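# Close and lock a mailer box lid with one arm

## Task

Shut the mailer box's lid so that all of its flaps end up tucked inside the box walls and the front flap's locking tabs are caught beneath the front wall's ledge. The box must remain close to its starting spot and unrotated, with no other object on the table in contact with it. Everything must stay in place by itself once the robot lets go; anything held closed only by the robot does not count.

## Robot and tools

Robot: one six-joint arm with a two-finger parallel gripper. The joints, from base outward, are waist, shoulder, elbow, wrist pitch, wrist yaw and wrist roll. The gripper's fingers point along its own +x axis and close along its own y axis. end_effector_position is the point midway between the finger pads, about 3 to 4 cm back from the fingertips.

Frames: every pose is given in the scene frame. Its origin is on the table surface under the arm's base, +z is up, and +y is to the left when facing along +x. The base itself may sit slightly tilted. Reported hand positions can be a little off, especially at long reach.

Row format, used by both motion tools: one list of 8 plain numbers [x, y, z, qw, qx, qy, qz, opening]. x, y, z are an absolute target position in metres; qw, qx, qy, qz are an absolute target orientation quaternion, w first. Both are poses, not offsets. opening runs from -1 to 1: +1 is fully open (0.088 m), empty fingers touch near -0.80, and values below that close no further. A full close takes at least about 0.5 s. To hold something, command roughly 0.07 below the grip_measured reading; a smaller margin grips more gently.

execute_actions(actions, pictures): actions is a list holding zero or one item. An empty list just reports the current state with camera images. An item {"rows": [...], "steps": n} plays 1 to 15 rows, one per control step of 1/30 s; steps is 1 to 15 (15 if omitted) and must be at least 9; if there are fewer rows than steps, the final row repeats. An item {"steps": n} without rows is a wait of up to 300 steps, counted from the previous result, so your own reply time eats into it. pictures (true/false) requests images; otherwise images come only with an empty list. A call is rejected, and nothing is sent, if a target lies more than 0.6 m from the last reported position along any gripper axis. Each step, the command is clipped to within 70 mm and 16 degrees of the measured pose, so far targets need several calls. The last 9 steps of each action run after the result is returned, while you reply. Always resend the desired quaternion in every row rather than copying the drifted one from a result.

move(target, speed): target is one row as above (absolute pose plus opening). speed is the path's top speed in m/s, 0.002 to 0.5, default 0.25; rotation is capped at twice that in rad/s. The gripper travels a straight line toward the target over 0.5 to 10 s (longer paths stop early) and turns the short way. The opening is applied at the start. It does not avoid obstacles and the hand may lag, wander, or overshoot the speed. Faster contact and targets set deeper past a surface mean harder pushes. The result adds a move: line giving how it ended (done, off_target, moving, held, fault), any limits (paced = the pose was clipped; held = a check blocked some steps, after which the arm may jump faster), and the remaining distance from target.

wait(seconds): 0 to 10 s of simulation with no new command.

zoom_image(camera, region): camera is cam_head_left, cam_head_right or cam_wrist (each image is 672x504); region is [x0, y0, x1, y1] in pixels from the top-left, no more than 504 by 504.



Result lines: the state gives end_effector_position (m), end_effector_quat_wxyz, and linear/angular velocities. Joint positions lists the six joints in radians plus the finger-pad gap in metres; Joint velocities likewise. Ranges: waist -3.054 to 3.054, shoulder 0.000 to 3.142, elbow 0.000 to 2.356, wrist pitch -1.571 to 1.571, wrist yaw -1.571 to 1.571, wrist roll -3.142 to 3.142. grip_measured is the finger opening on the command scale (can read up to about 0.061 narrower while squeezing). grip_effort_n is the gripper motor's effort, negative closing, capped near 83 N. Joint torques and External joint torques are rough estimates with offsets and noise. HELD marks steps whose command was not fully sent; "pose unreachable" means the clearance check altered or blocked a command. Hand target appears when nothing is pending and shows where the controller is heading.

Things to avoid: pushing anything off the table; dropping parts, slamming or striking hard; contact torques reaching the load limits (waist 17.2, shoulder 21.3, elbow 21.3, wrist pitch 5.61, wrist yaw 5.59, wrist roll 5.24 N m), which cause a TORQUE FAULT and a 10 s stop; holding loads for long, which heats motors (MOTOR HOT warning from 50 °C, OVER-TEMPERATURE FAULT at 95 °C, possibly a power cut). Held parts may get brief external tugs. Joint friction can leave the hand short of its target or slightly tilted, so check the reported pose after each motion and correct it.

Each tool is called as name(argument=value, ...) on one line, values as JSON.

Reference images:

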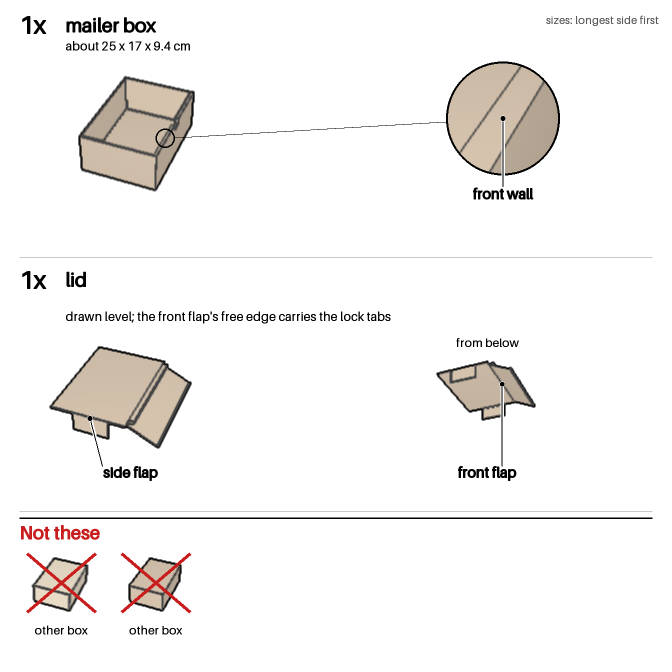

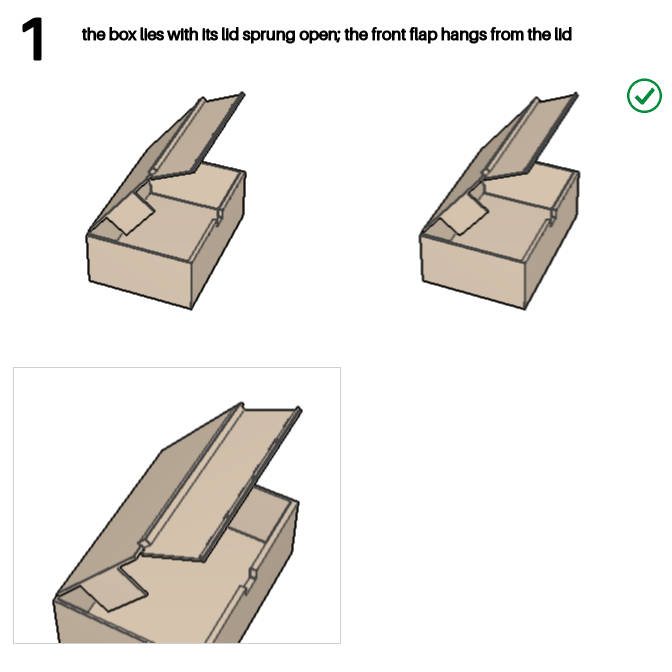

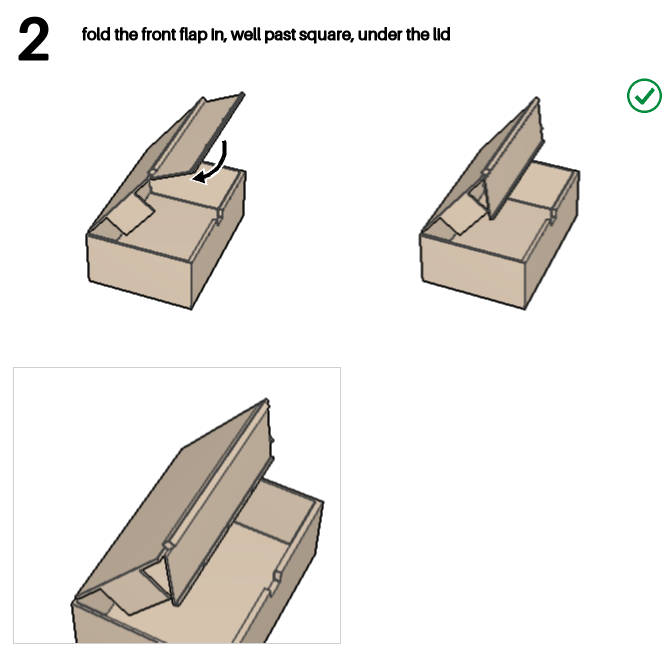

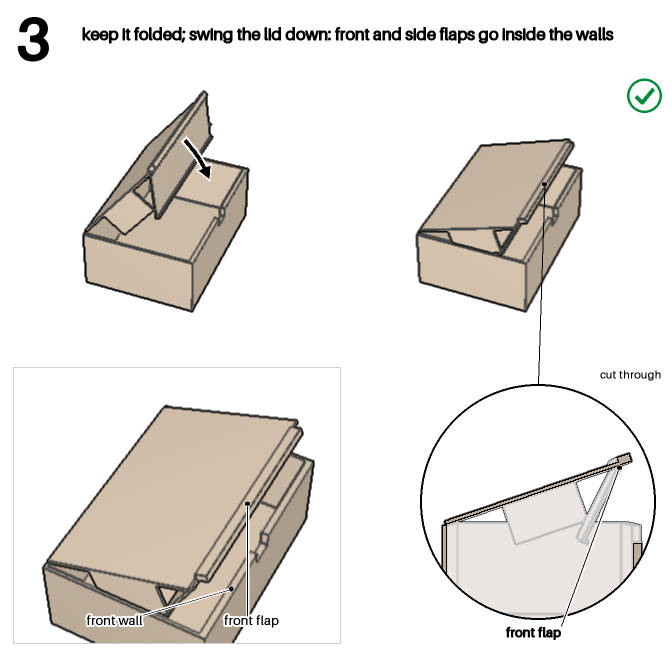

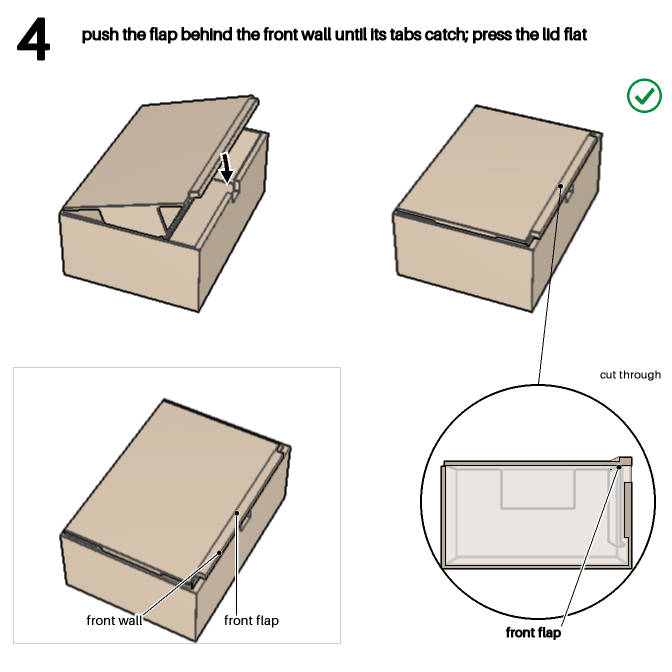

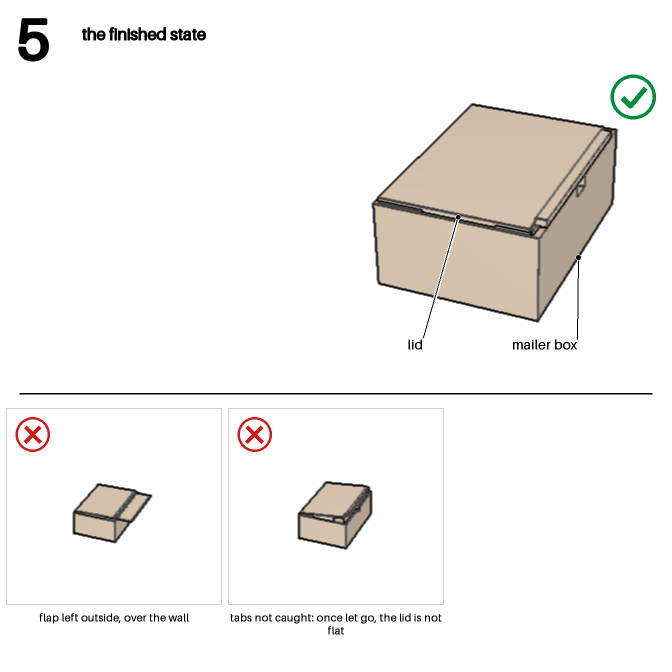

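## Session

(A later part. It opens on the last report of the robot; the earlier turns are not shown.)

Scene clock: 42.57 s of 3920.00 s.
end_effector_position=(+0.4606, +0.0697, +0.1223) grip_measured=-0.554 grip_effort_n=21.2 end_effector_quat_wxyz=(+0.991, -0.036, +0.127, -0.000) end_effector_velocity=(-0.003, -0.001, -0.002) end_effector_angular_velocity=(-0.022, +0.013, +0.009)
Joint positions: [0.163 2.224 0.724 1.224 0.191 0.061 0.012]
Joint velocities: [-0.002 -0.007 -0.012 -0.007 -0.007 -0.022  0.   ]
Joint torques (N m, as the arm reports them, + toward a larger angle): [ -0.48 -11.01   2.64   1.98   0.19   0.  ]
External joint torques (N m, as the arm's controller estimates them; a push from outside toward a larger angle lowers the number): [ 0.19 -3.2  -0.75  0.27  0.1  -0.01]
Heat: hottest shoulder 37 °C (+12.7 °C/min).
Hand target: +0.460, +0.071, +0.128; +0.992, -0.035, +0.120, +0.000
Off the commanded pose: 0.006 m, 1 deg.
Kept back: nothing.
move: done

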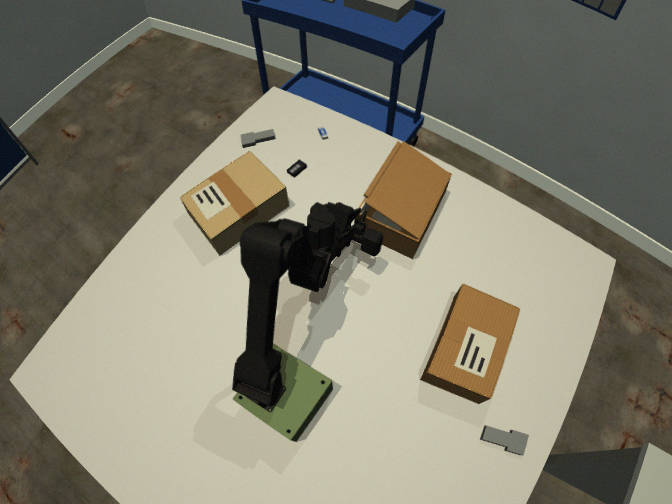

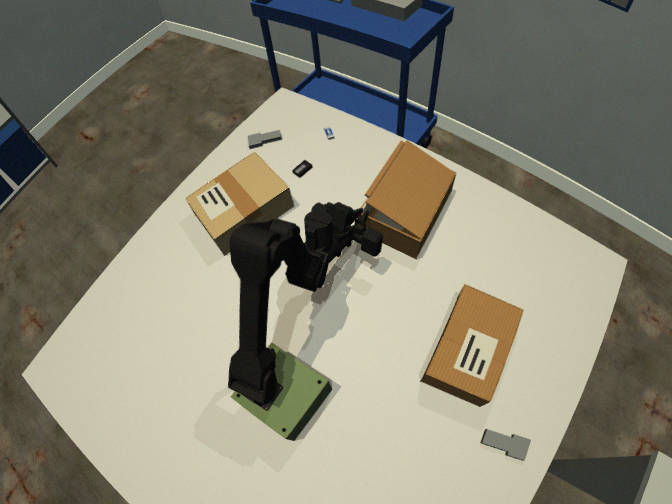

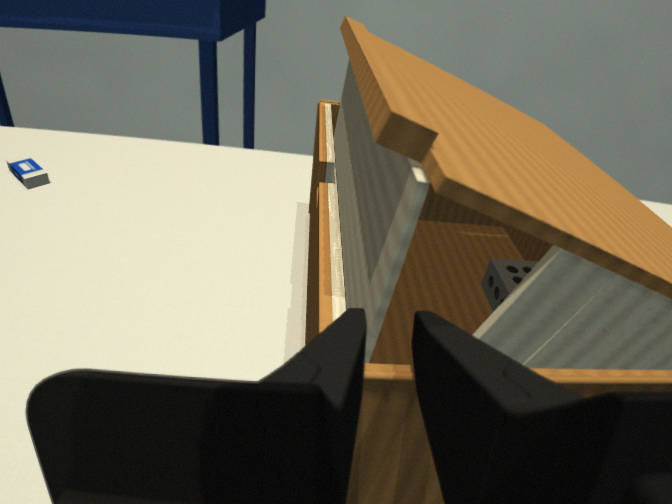

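move(target=[0.45,0.065,0.22,0.94,0,0.342,0,-0.9])

move(target=[0.57,0.062,0.195,0.924,0,0.383,0,-0.9])

Scene clock: 44.83 s of 3920.00 s.
end_effector_position=(+0.4491, +0.0653, +0.2126) grip_measured=-0.816 grip_effort_n=-83.5 end_effector_quat_wxyz=(+0.938, -0.004, +0.347, -0.001) end_effector_velocity=(+0.001, +0.003, +0.002) end_effector_angular_velocity=(+0.008, +0.010, +0.018)
Joint positions: [ 0.101  1.748  1.037 -0.015  0.064  0.15   0.   ]
Joint velocities: [-0.002  0.002  0.017 -0.022 -0.022 -0.007  0.   ]
Joint torques (N m, as the arm reports them, + toward a larger angle): [-0.91 -9.68  7.25  1.35 -0.02  0.2 ]
External joint torques (N m, as the arm's controller estimates them; a push from outside toward a larger angle lowers the number): [-0.32 -2.18  0.99 -0.16 -0.1   0.2 ]
Heat: hottest shoulder 37 °C (+12.0 °C/min).
Hand target: +0.451, +0.065, +0.219; +0.940, +0.001, +0.342, -0.002
Off the commanded pose: 0.007 m, 1 deg.
Kept back: nothing.
move: done

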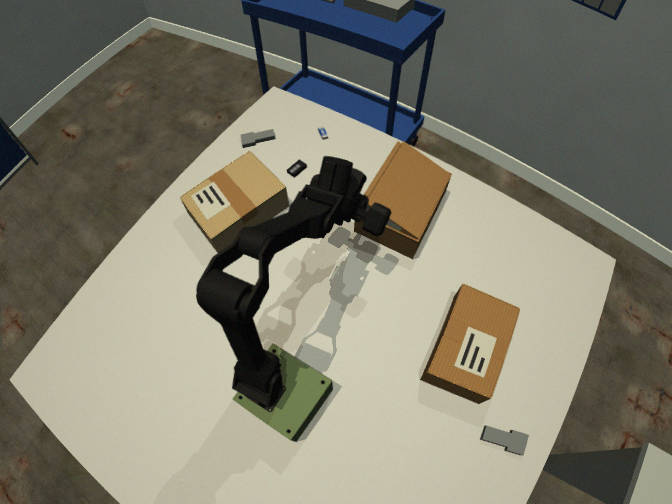

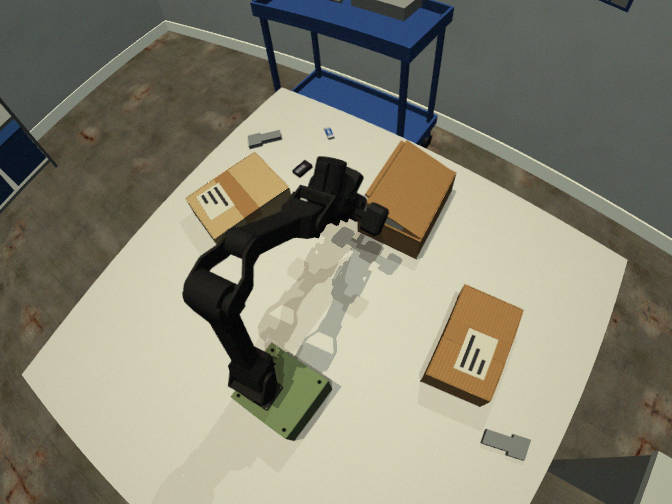

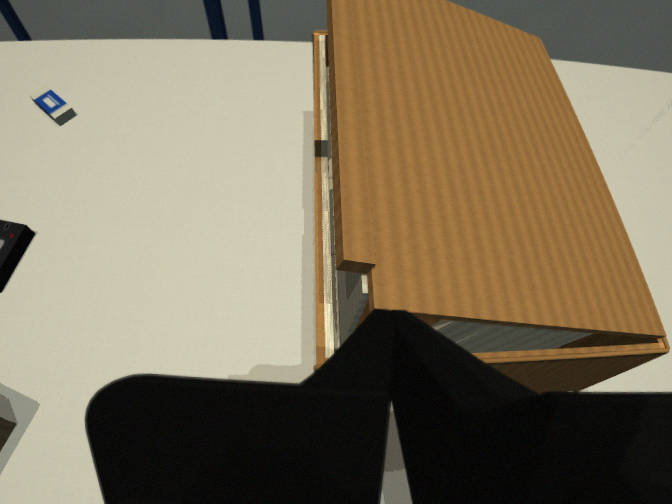

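Scene clock: 46.03 s of 3920.00 s.
end_effector_position=(+0.5680, +0.0637, +0.1988) grip_measured=-0.816 grip_effort_n=-83.5 end_effector_quat_wxyz=(+0.925, +0.002, +0.379, -0.001) end_effector_velocity=(-0.001, +0.002, -0.007) end_effector_angular_velocity=(+0.007, +0.033, -0.000)
Joint positions: [ 0.058  2.209  1.679 -0.262  0.018  0.134  0.   ]
Joint velocities: [ 0.002  0.017  0.022 -0.037 -0.007  0.007  0.   ]
Joint torques (N m, as the arm reports them, + toward a larger angle): [ -1.32 -10.82   7.64   1.21  -0.08  -0.17]
External joint torques (N m, as the arm's controller estimates them; a push from outside toward a larger angle lowers the number): [-0.49  0.01  1.12 -0.23 -0.14 -0.18]
Heat: hottest shoulder 38 °C (+13.0 °C/min).
Hand target: +0.570, +0.062, +0.195; +0.924, +0.000, +0.383, -0.000
Off the commanded pose: 0.005 m, 1 deg.
Kept back: nothing.
move: done

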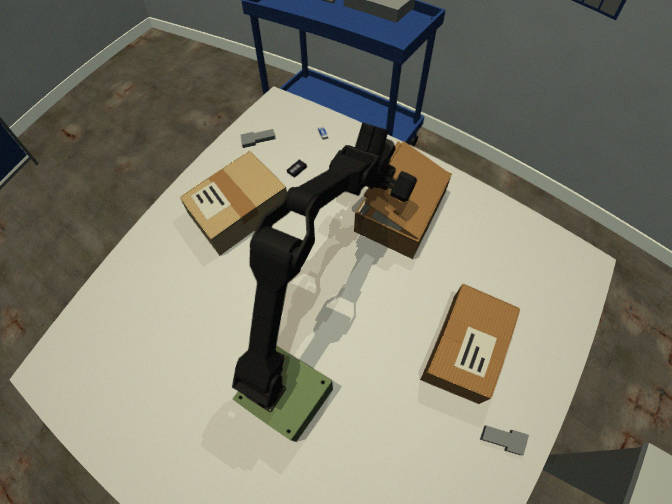

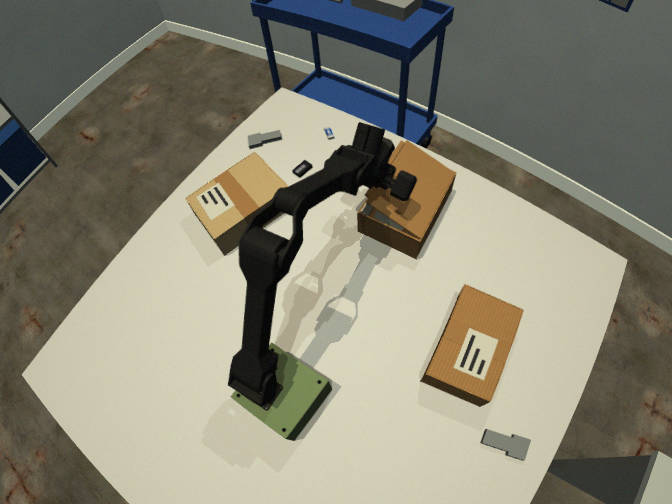

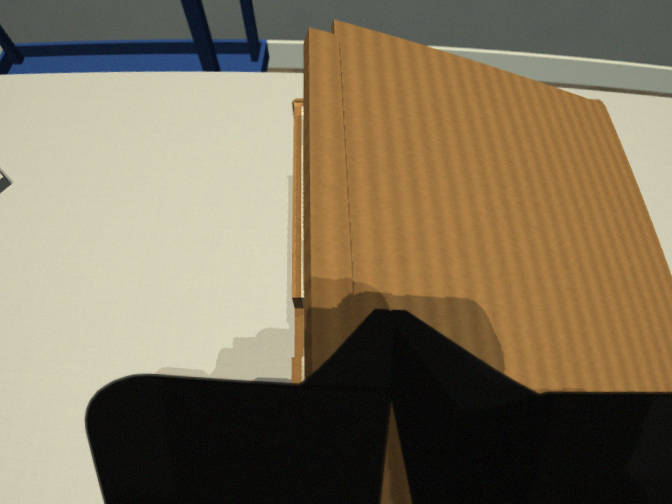

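move(target=[0.575,0.074,0.135,0.924,0,0.383,0,-0.9], speed=0.04)

Scene clock: 48.53 s of 3920.00 s.
end_effector_position=(+0.5764, +0.0737, +0.1449) grip_measured=-0.816 grip_effort_n=-83.5 end_effector_quat_wxyz=(+0.927, -0.001, +0.376, +0.002) end_effector_velocity=(-0.001, -0.003, -0.000) end_effector_angular_velocity=(-0.011, +0.006, -0.003)
Joint positions: [ 0.086  2.316  1.633 -0.101  0.035  0.144  0.   ]
Joint velocities: [-0.002 -0.002 -0.002 -0.007  0.007 -0.007  0.   ]
Joint torques (N m, as the arm reports them, + toward a larger angle): [ -0.68 -11.26   5.49   1.72   0.16   0.21]
External joint torques (N m, as the arm's controller estimates them; a push from outside toward a larger angle lowers the number): [ 0.36 -0.22 -0.67  0.29  0.08  0.2 ]
Heat: hottest shoulder 38 °C (+12.4 °C/min).
Hand target: +0.575, +0.074, +0.135; +0.924, -0.000, +0.383, -0.000
Off the commanded pose: 0.010 m, 1 deg.
Kept back: nothing.
move: off_target

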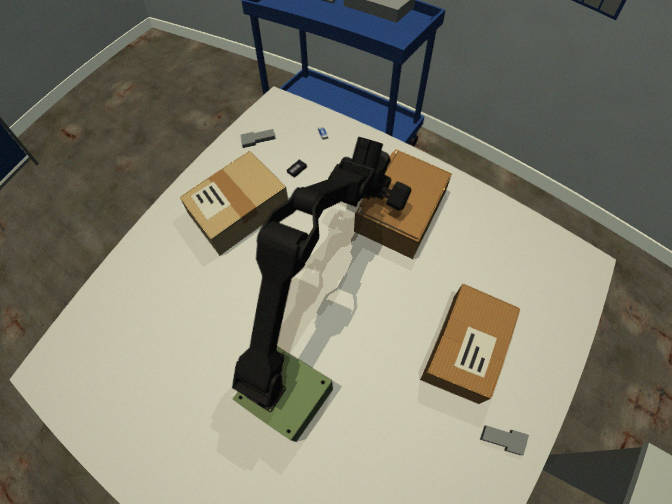

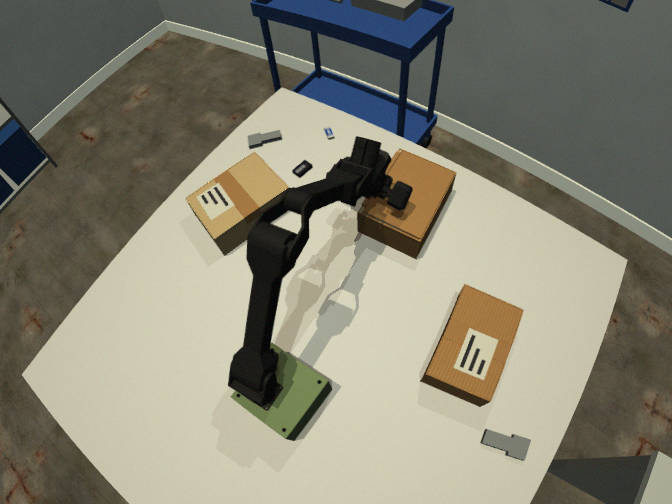

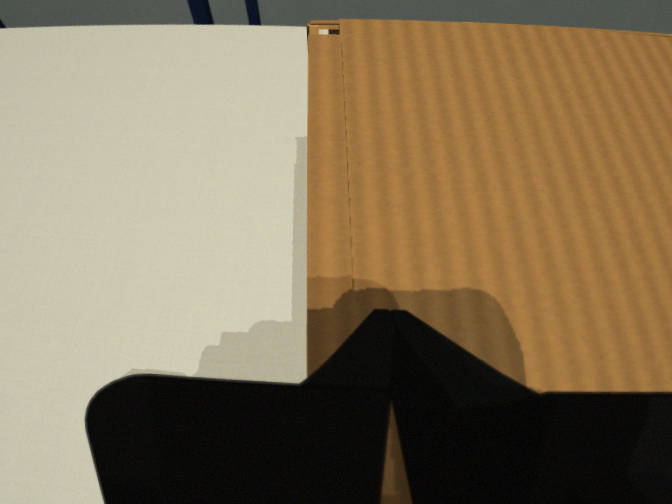

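move(target=[0.575,0.074,0.127,0.924,0,0.383,0,-0.9], speed=0.03)

move(target=[0.43,0.03,0.20,0.94,0,0.342,0,-0.9])

zoom_image(camera="cam_head_left", region=[320, 110, 490, 280])

move(target=[0.43,-0.125,0.10,0.966,0,0.259,0,-0.9])

Scene clock: 51.33 s of 3920.00 s.
end_effector_position=(+0.5780, +0.0742, +0.1409) grip_measured=-0.816 grip_effort_n=-83.5 end_effector_quat_wxyz=(+0.928, -0.001, +0.372, +0.003) end_effector_velocity=(-0.001, -0.001, -0.003) end_effector_angular_velocity=(-0.011, +0.003, +0.018)
Joint positions: [ 0.087  2.326  1.628 -0.077  0.036  0.145  0.   ]
Joint velocities: [-0.002  0.002 -0.007  0.007 -0.007 -0.022  0.   ]
Joint torques (N m, as the arm reports them, + toward a larger angle): [ -0.54 -10.56   5.06   1.63   0.09   0.18]
External joint torques (N m, as the arm's controller estimates them; a push from outside toward a larger angle lowers the number): [ 0.41  0.53 -1.11  0.18  0.02  0.17]
Heat: hottest shoulder 39 °C (+12.9 °C/min).
Hand target: +0.575, +0.074, +0.127; +0.924, -0.000, +0.383, +0.000
Off the commanded pose: 0.014 m, 1 deg.
Kept back: nothing.
move: off_target

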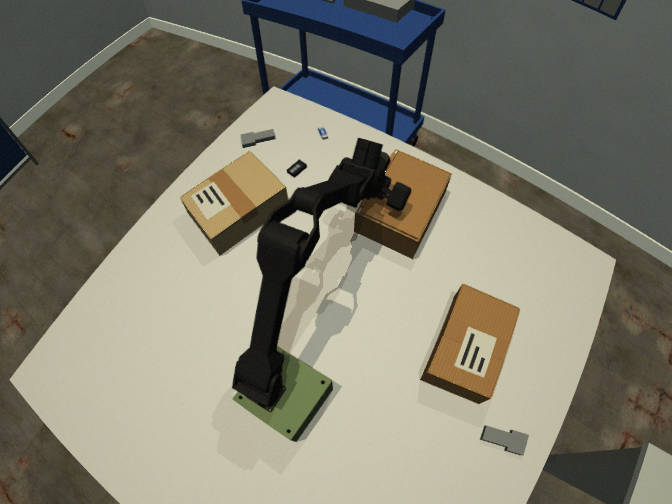

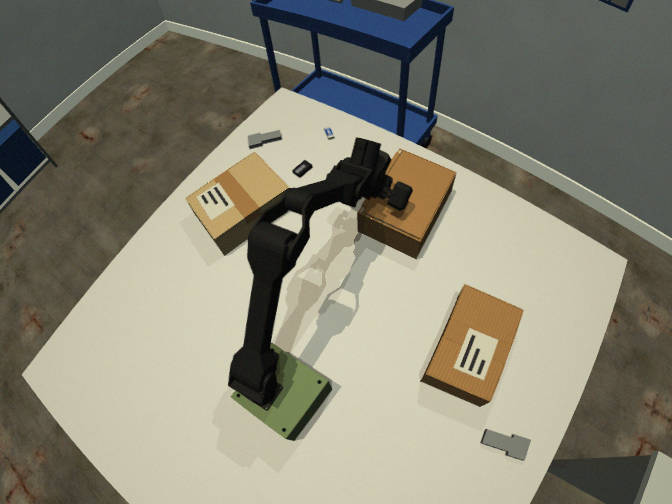

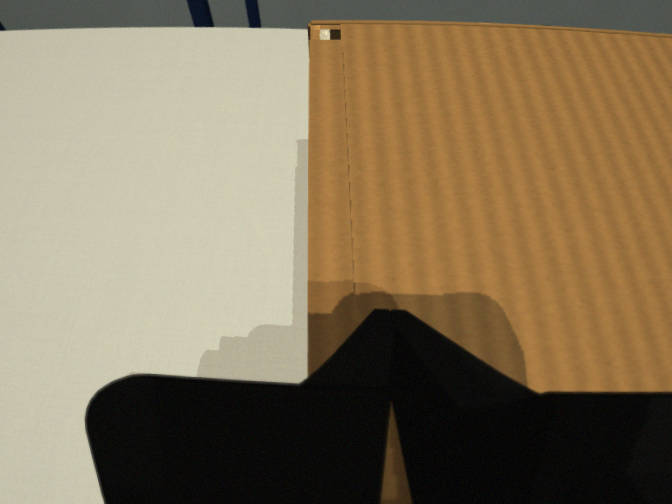

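Scene clock: 52.67 s of 3920.00 s.
end_effector_position=(+0.4321, +0.0306, +0.1972) grip_measured=-0.816 grip_effort_n=-83.5 end_effector_quat_wxyz=(+0.938, +0.002, +0.346, -0.001) end_effector_velocity=(-0.004, -0.002, -0.001) end_effector_angular_velocity=(-0.001, +0.007, +0.002)
Joint positions: [ 0.005  1.71   0.908  0.083 -0.012  0.096  0.   ]
Joint velocities: [-0.007 -0.012 -0.012 -0.007 -0.007 -0.007  0.   ]
Joint torques (N m, as the arm reports them, + toward a larger angle): [-1.   -9.59  4.97  1.72 -0.05 -0.23]
External joint torques (N m, as the arm's controller estimates them; a push from outside toward a larger angle lowers the number): [-0.36 -2.69 -1.04  0.21 -0.1  -0.23]
Heat: hottest shoulder 39 °C (+12.5 °C/min).
Hand target: +0.430, +0.030, +0.200; +0.940, -0.000, +0.342, +0.000
Off the commanded pose: 0.004 m, 1 deg.
Kept back: nothing.
move: done

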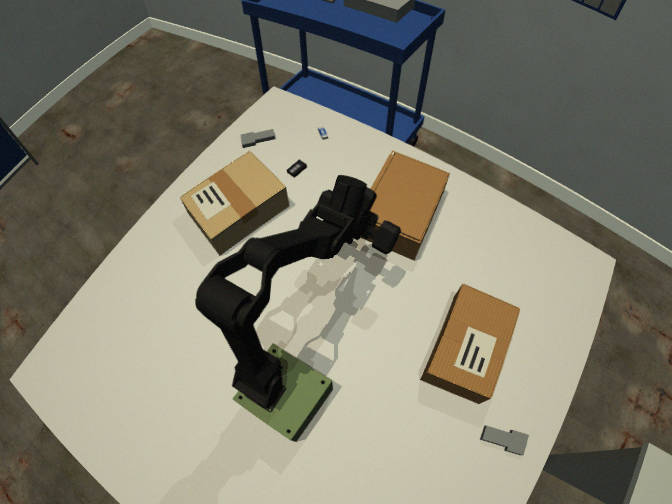

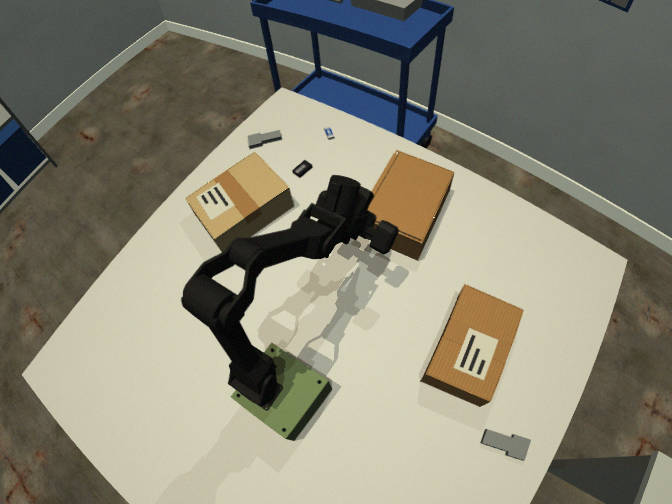

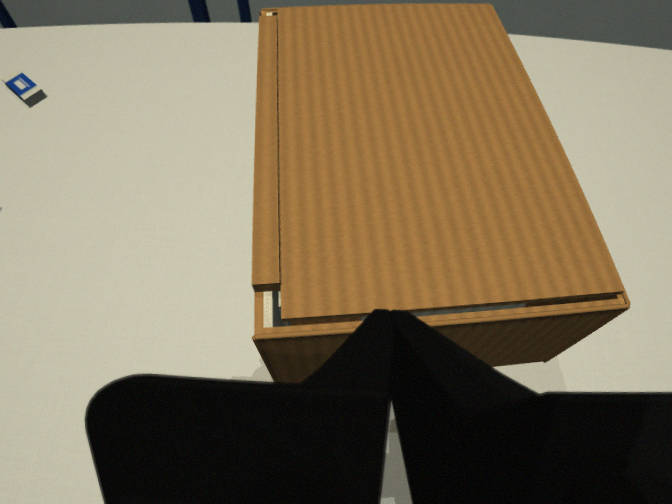

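Region (320, 110, 490, 280) of cam_head_left's 672x504 image, scaled by 2.965, with more detail than that image has.

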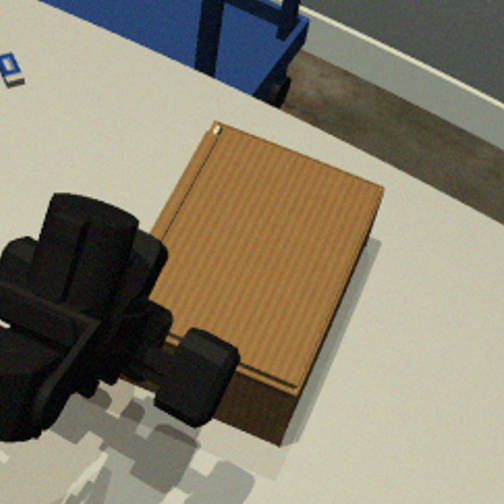

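Scene clock: 54.07 s of 3920.00 s.
end_effector_position=(+0.4283, -0.1230, +0.1023) grip_measured=-0.816 grip_effort_n=-83.5 end_effector_quat_wxyz=(+0.966, +0.002, +0.259, -0.001) end_effector_velocity=(-0.005, -0.003, -0.008) end_effector_angular_velocity=(+0.004, +0.014, -0.003)
Joint positions: [-0.45   2.15   0.766  0.797 -0.382 -0.149  0.   ]
Joint velocities: [-0.012  0.017 -0.007  0.007 -0.007 -0.007  0.   ]
Joint torques (N m, as the arm reports them, + toward a larger angle): [-0.82 -7.5   4.88  1.89 -0.27 -0.19]
External joint torques (N m, as the arm's controller estimates them; a push from outside toward a larger angle lowers the number): [-0.24  0.25  0.86  0.31 -0.17 -0.2 ]
Heat: hottest shoulder 39 °C (+12.2 °C/min).
Hand target: +0.430, -0.125, +0.101; +0.966, -0.001, +0.258, +0.000
Off the commanded pose: 0.003 m, 0 deg.
Kept back: nothing.
move: done

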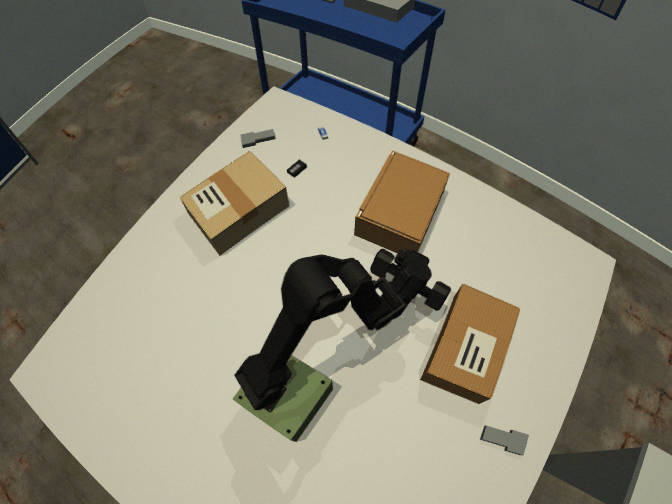

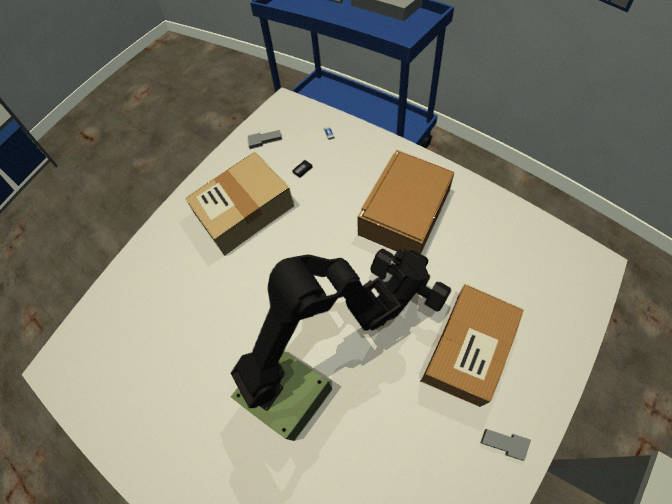

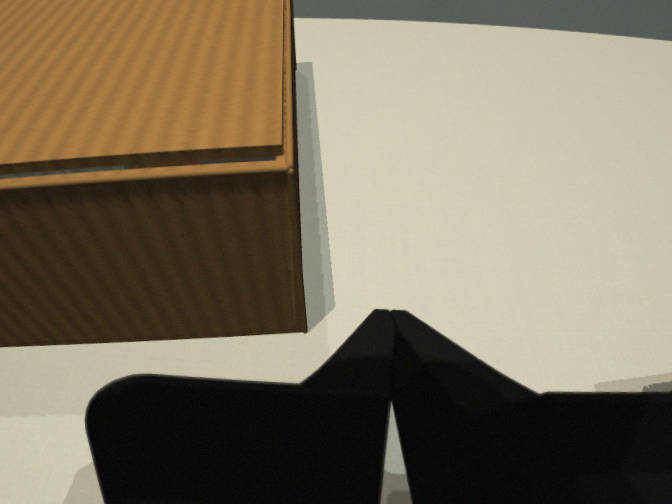

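move(target=[0.488,-0.125,0.085,0.966,0,0.259,0,-0.9], speed=0.12)

move(target=[0.488,-0.097,0.085,0.966,0,0.259,0,-0.9], speed=0.03)

zoom_image(camera="cam_head_left", region=[320, 110, 490, 280])

Scene clock: 55.93 s of 3920.00 s.
end_effector_position=(+0.4866, -0.1253, +0.0890) grip_measured=-0.816 grip_effort_n=-83.5 end_effector_quat_wxyz=(+0.967, -0.004, +0.255, +0.001) end_effector_velocity=(+0.005, -0.002, +0.006) end_effector_angular_velocity=(-0.010, -0.022, +0.009)
Joint positions: [-0.393  2.313  1.015  0.732 -0.336 -0.124  0.   ]
Joint velocities: [-0.002  0.002  0.017  0.007 -0.007 -0.007  0.   ]
Joint torques (N m, as the arm reports them, + toward a larger angle): [-0.26 -9.25  4.99  1.44  0.    0.24]
External joint torques (N m, as the arm's controller estimates them; a push from outside toward a larger angle lowers the number): [ 0.49 -0.01  0.5  -0.2   0.07  0.23]
Heat: hottest shoulder 39 °C (+11.8 °C/min).
Hand target: +0.488, -0.125, +0.085; +0.966, +0.000, +0.259, +0.000
Off the commanded pose: 0.004 m, 1 deg.
Kept back: nothing.
move: done

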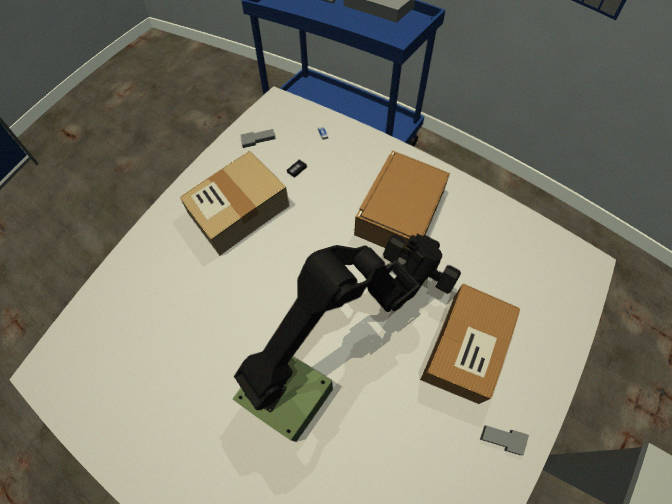

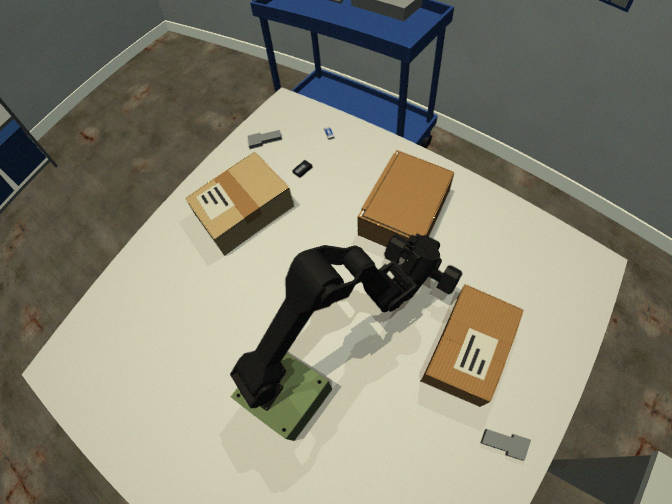

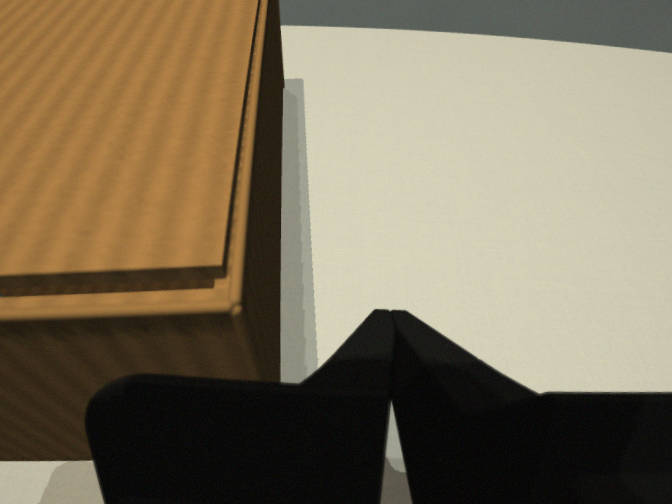

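Scene clock: 57.23 s of 3920.00 s.
end_effector_position=(+0.4880, -0.1012, +0.0824) grip_measured=-0.816 grip_effort_n=-83.5 end_effector_quat_wxyz=(+0.965, -0.001, +0.261, -0.003) end_effector_velocity=(-0.003, +0.000, -0.003) end_effector_angular_velocity=(-0.009, +0.020, +0.013)
Joint positions: [-0.328  2.313  0.989  0.757 -0.274 -0.084  0.   ]
Joint velocities: [-0.002 -0.002 -0.002 -0.022 -0.007 -0.022  0.   ]
Joint torques (N m, as the arm reports them, + toward a larger angle): [  0.03 -11.63   3.39   1.76  -0.09   0.25]
External joint torques (N m, as the arm's controller estimates them; a push from outside toward a larger angle lowers the number): [ 0.7  -2.69 -0.83  0.17 -0.03  0.25]
Heat: hottest shoulder 40 °C (+12.6 °C/min).
Hand target: +0.488, -0.097, +0.085; +0.966, +0.000, +0.259, +0.000
Off the commanded pose: 0.005 m, 0 deg.
Kept back: nothing.
move: done

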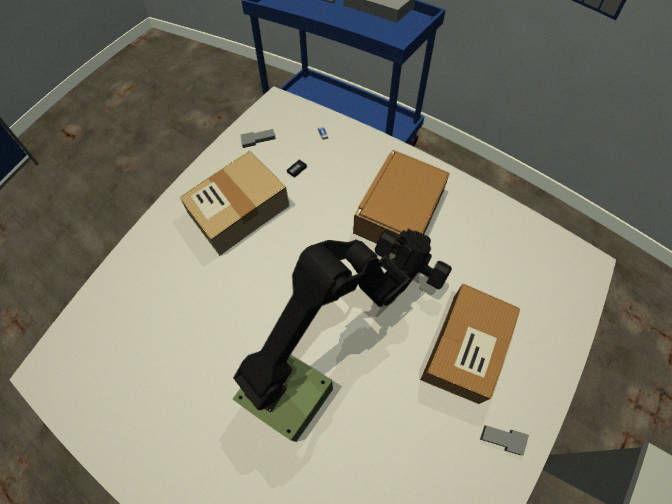

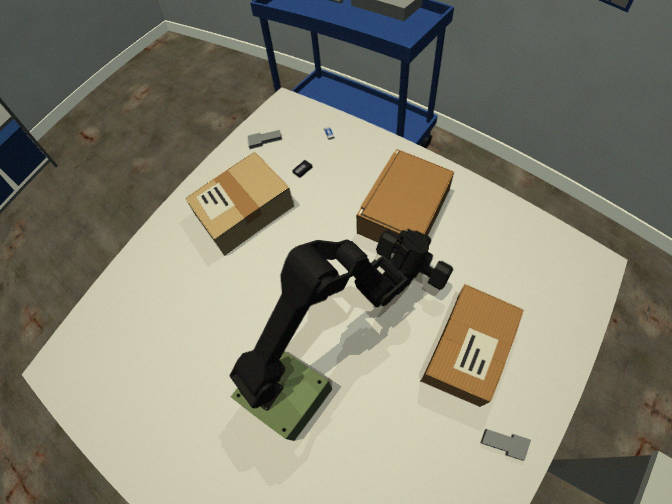

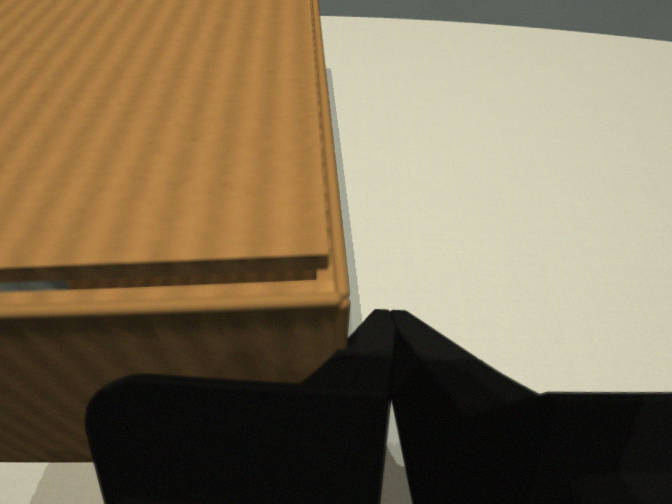

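Region (320, 110, 490, 280) of cam_head_left's 672x504 image, scaled by 2.965, with more detail than that image has.

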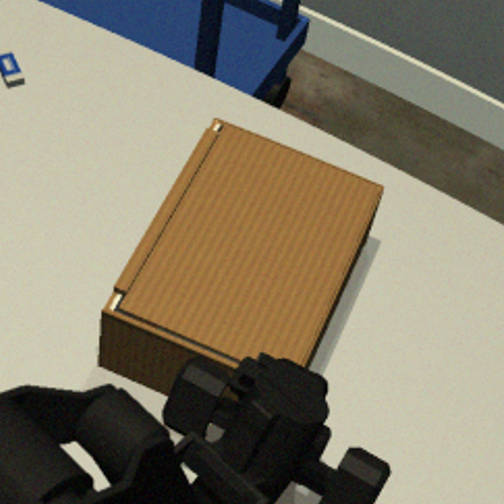

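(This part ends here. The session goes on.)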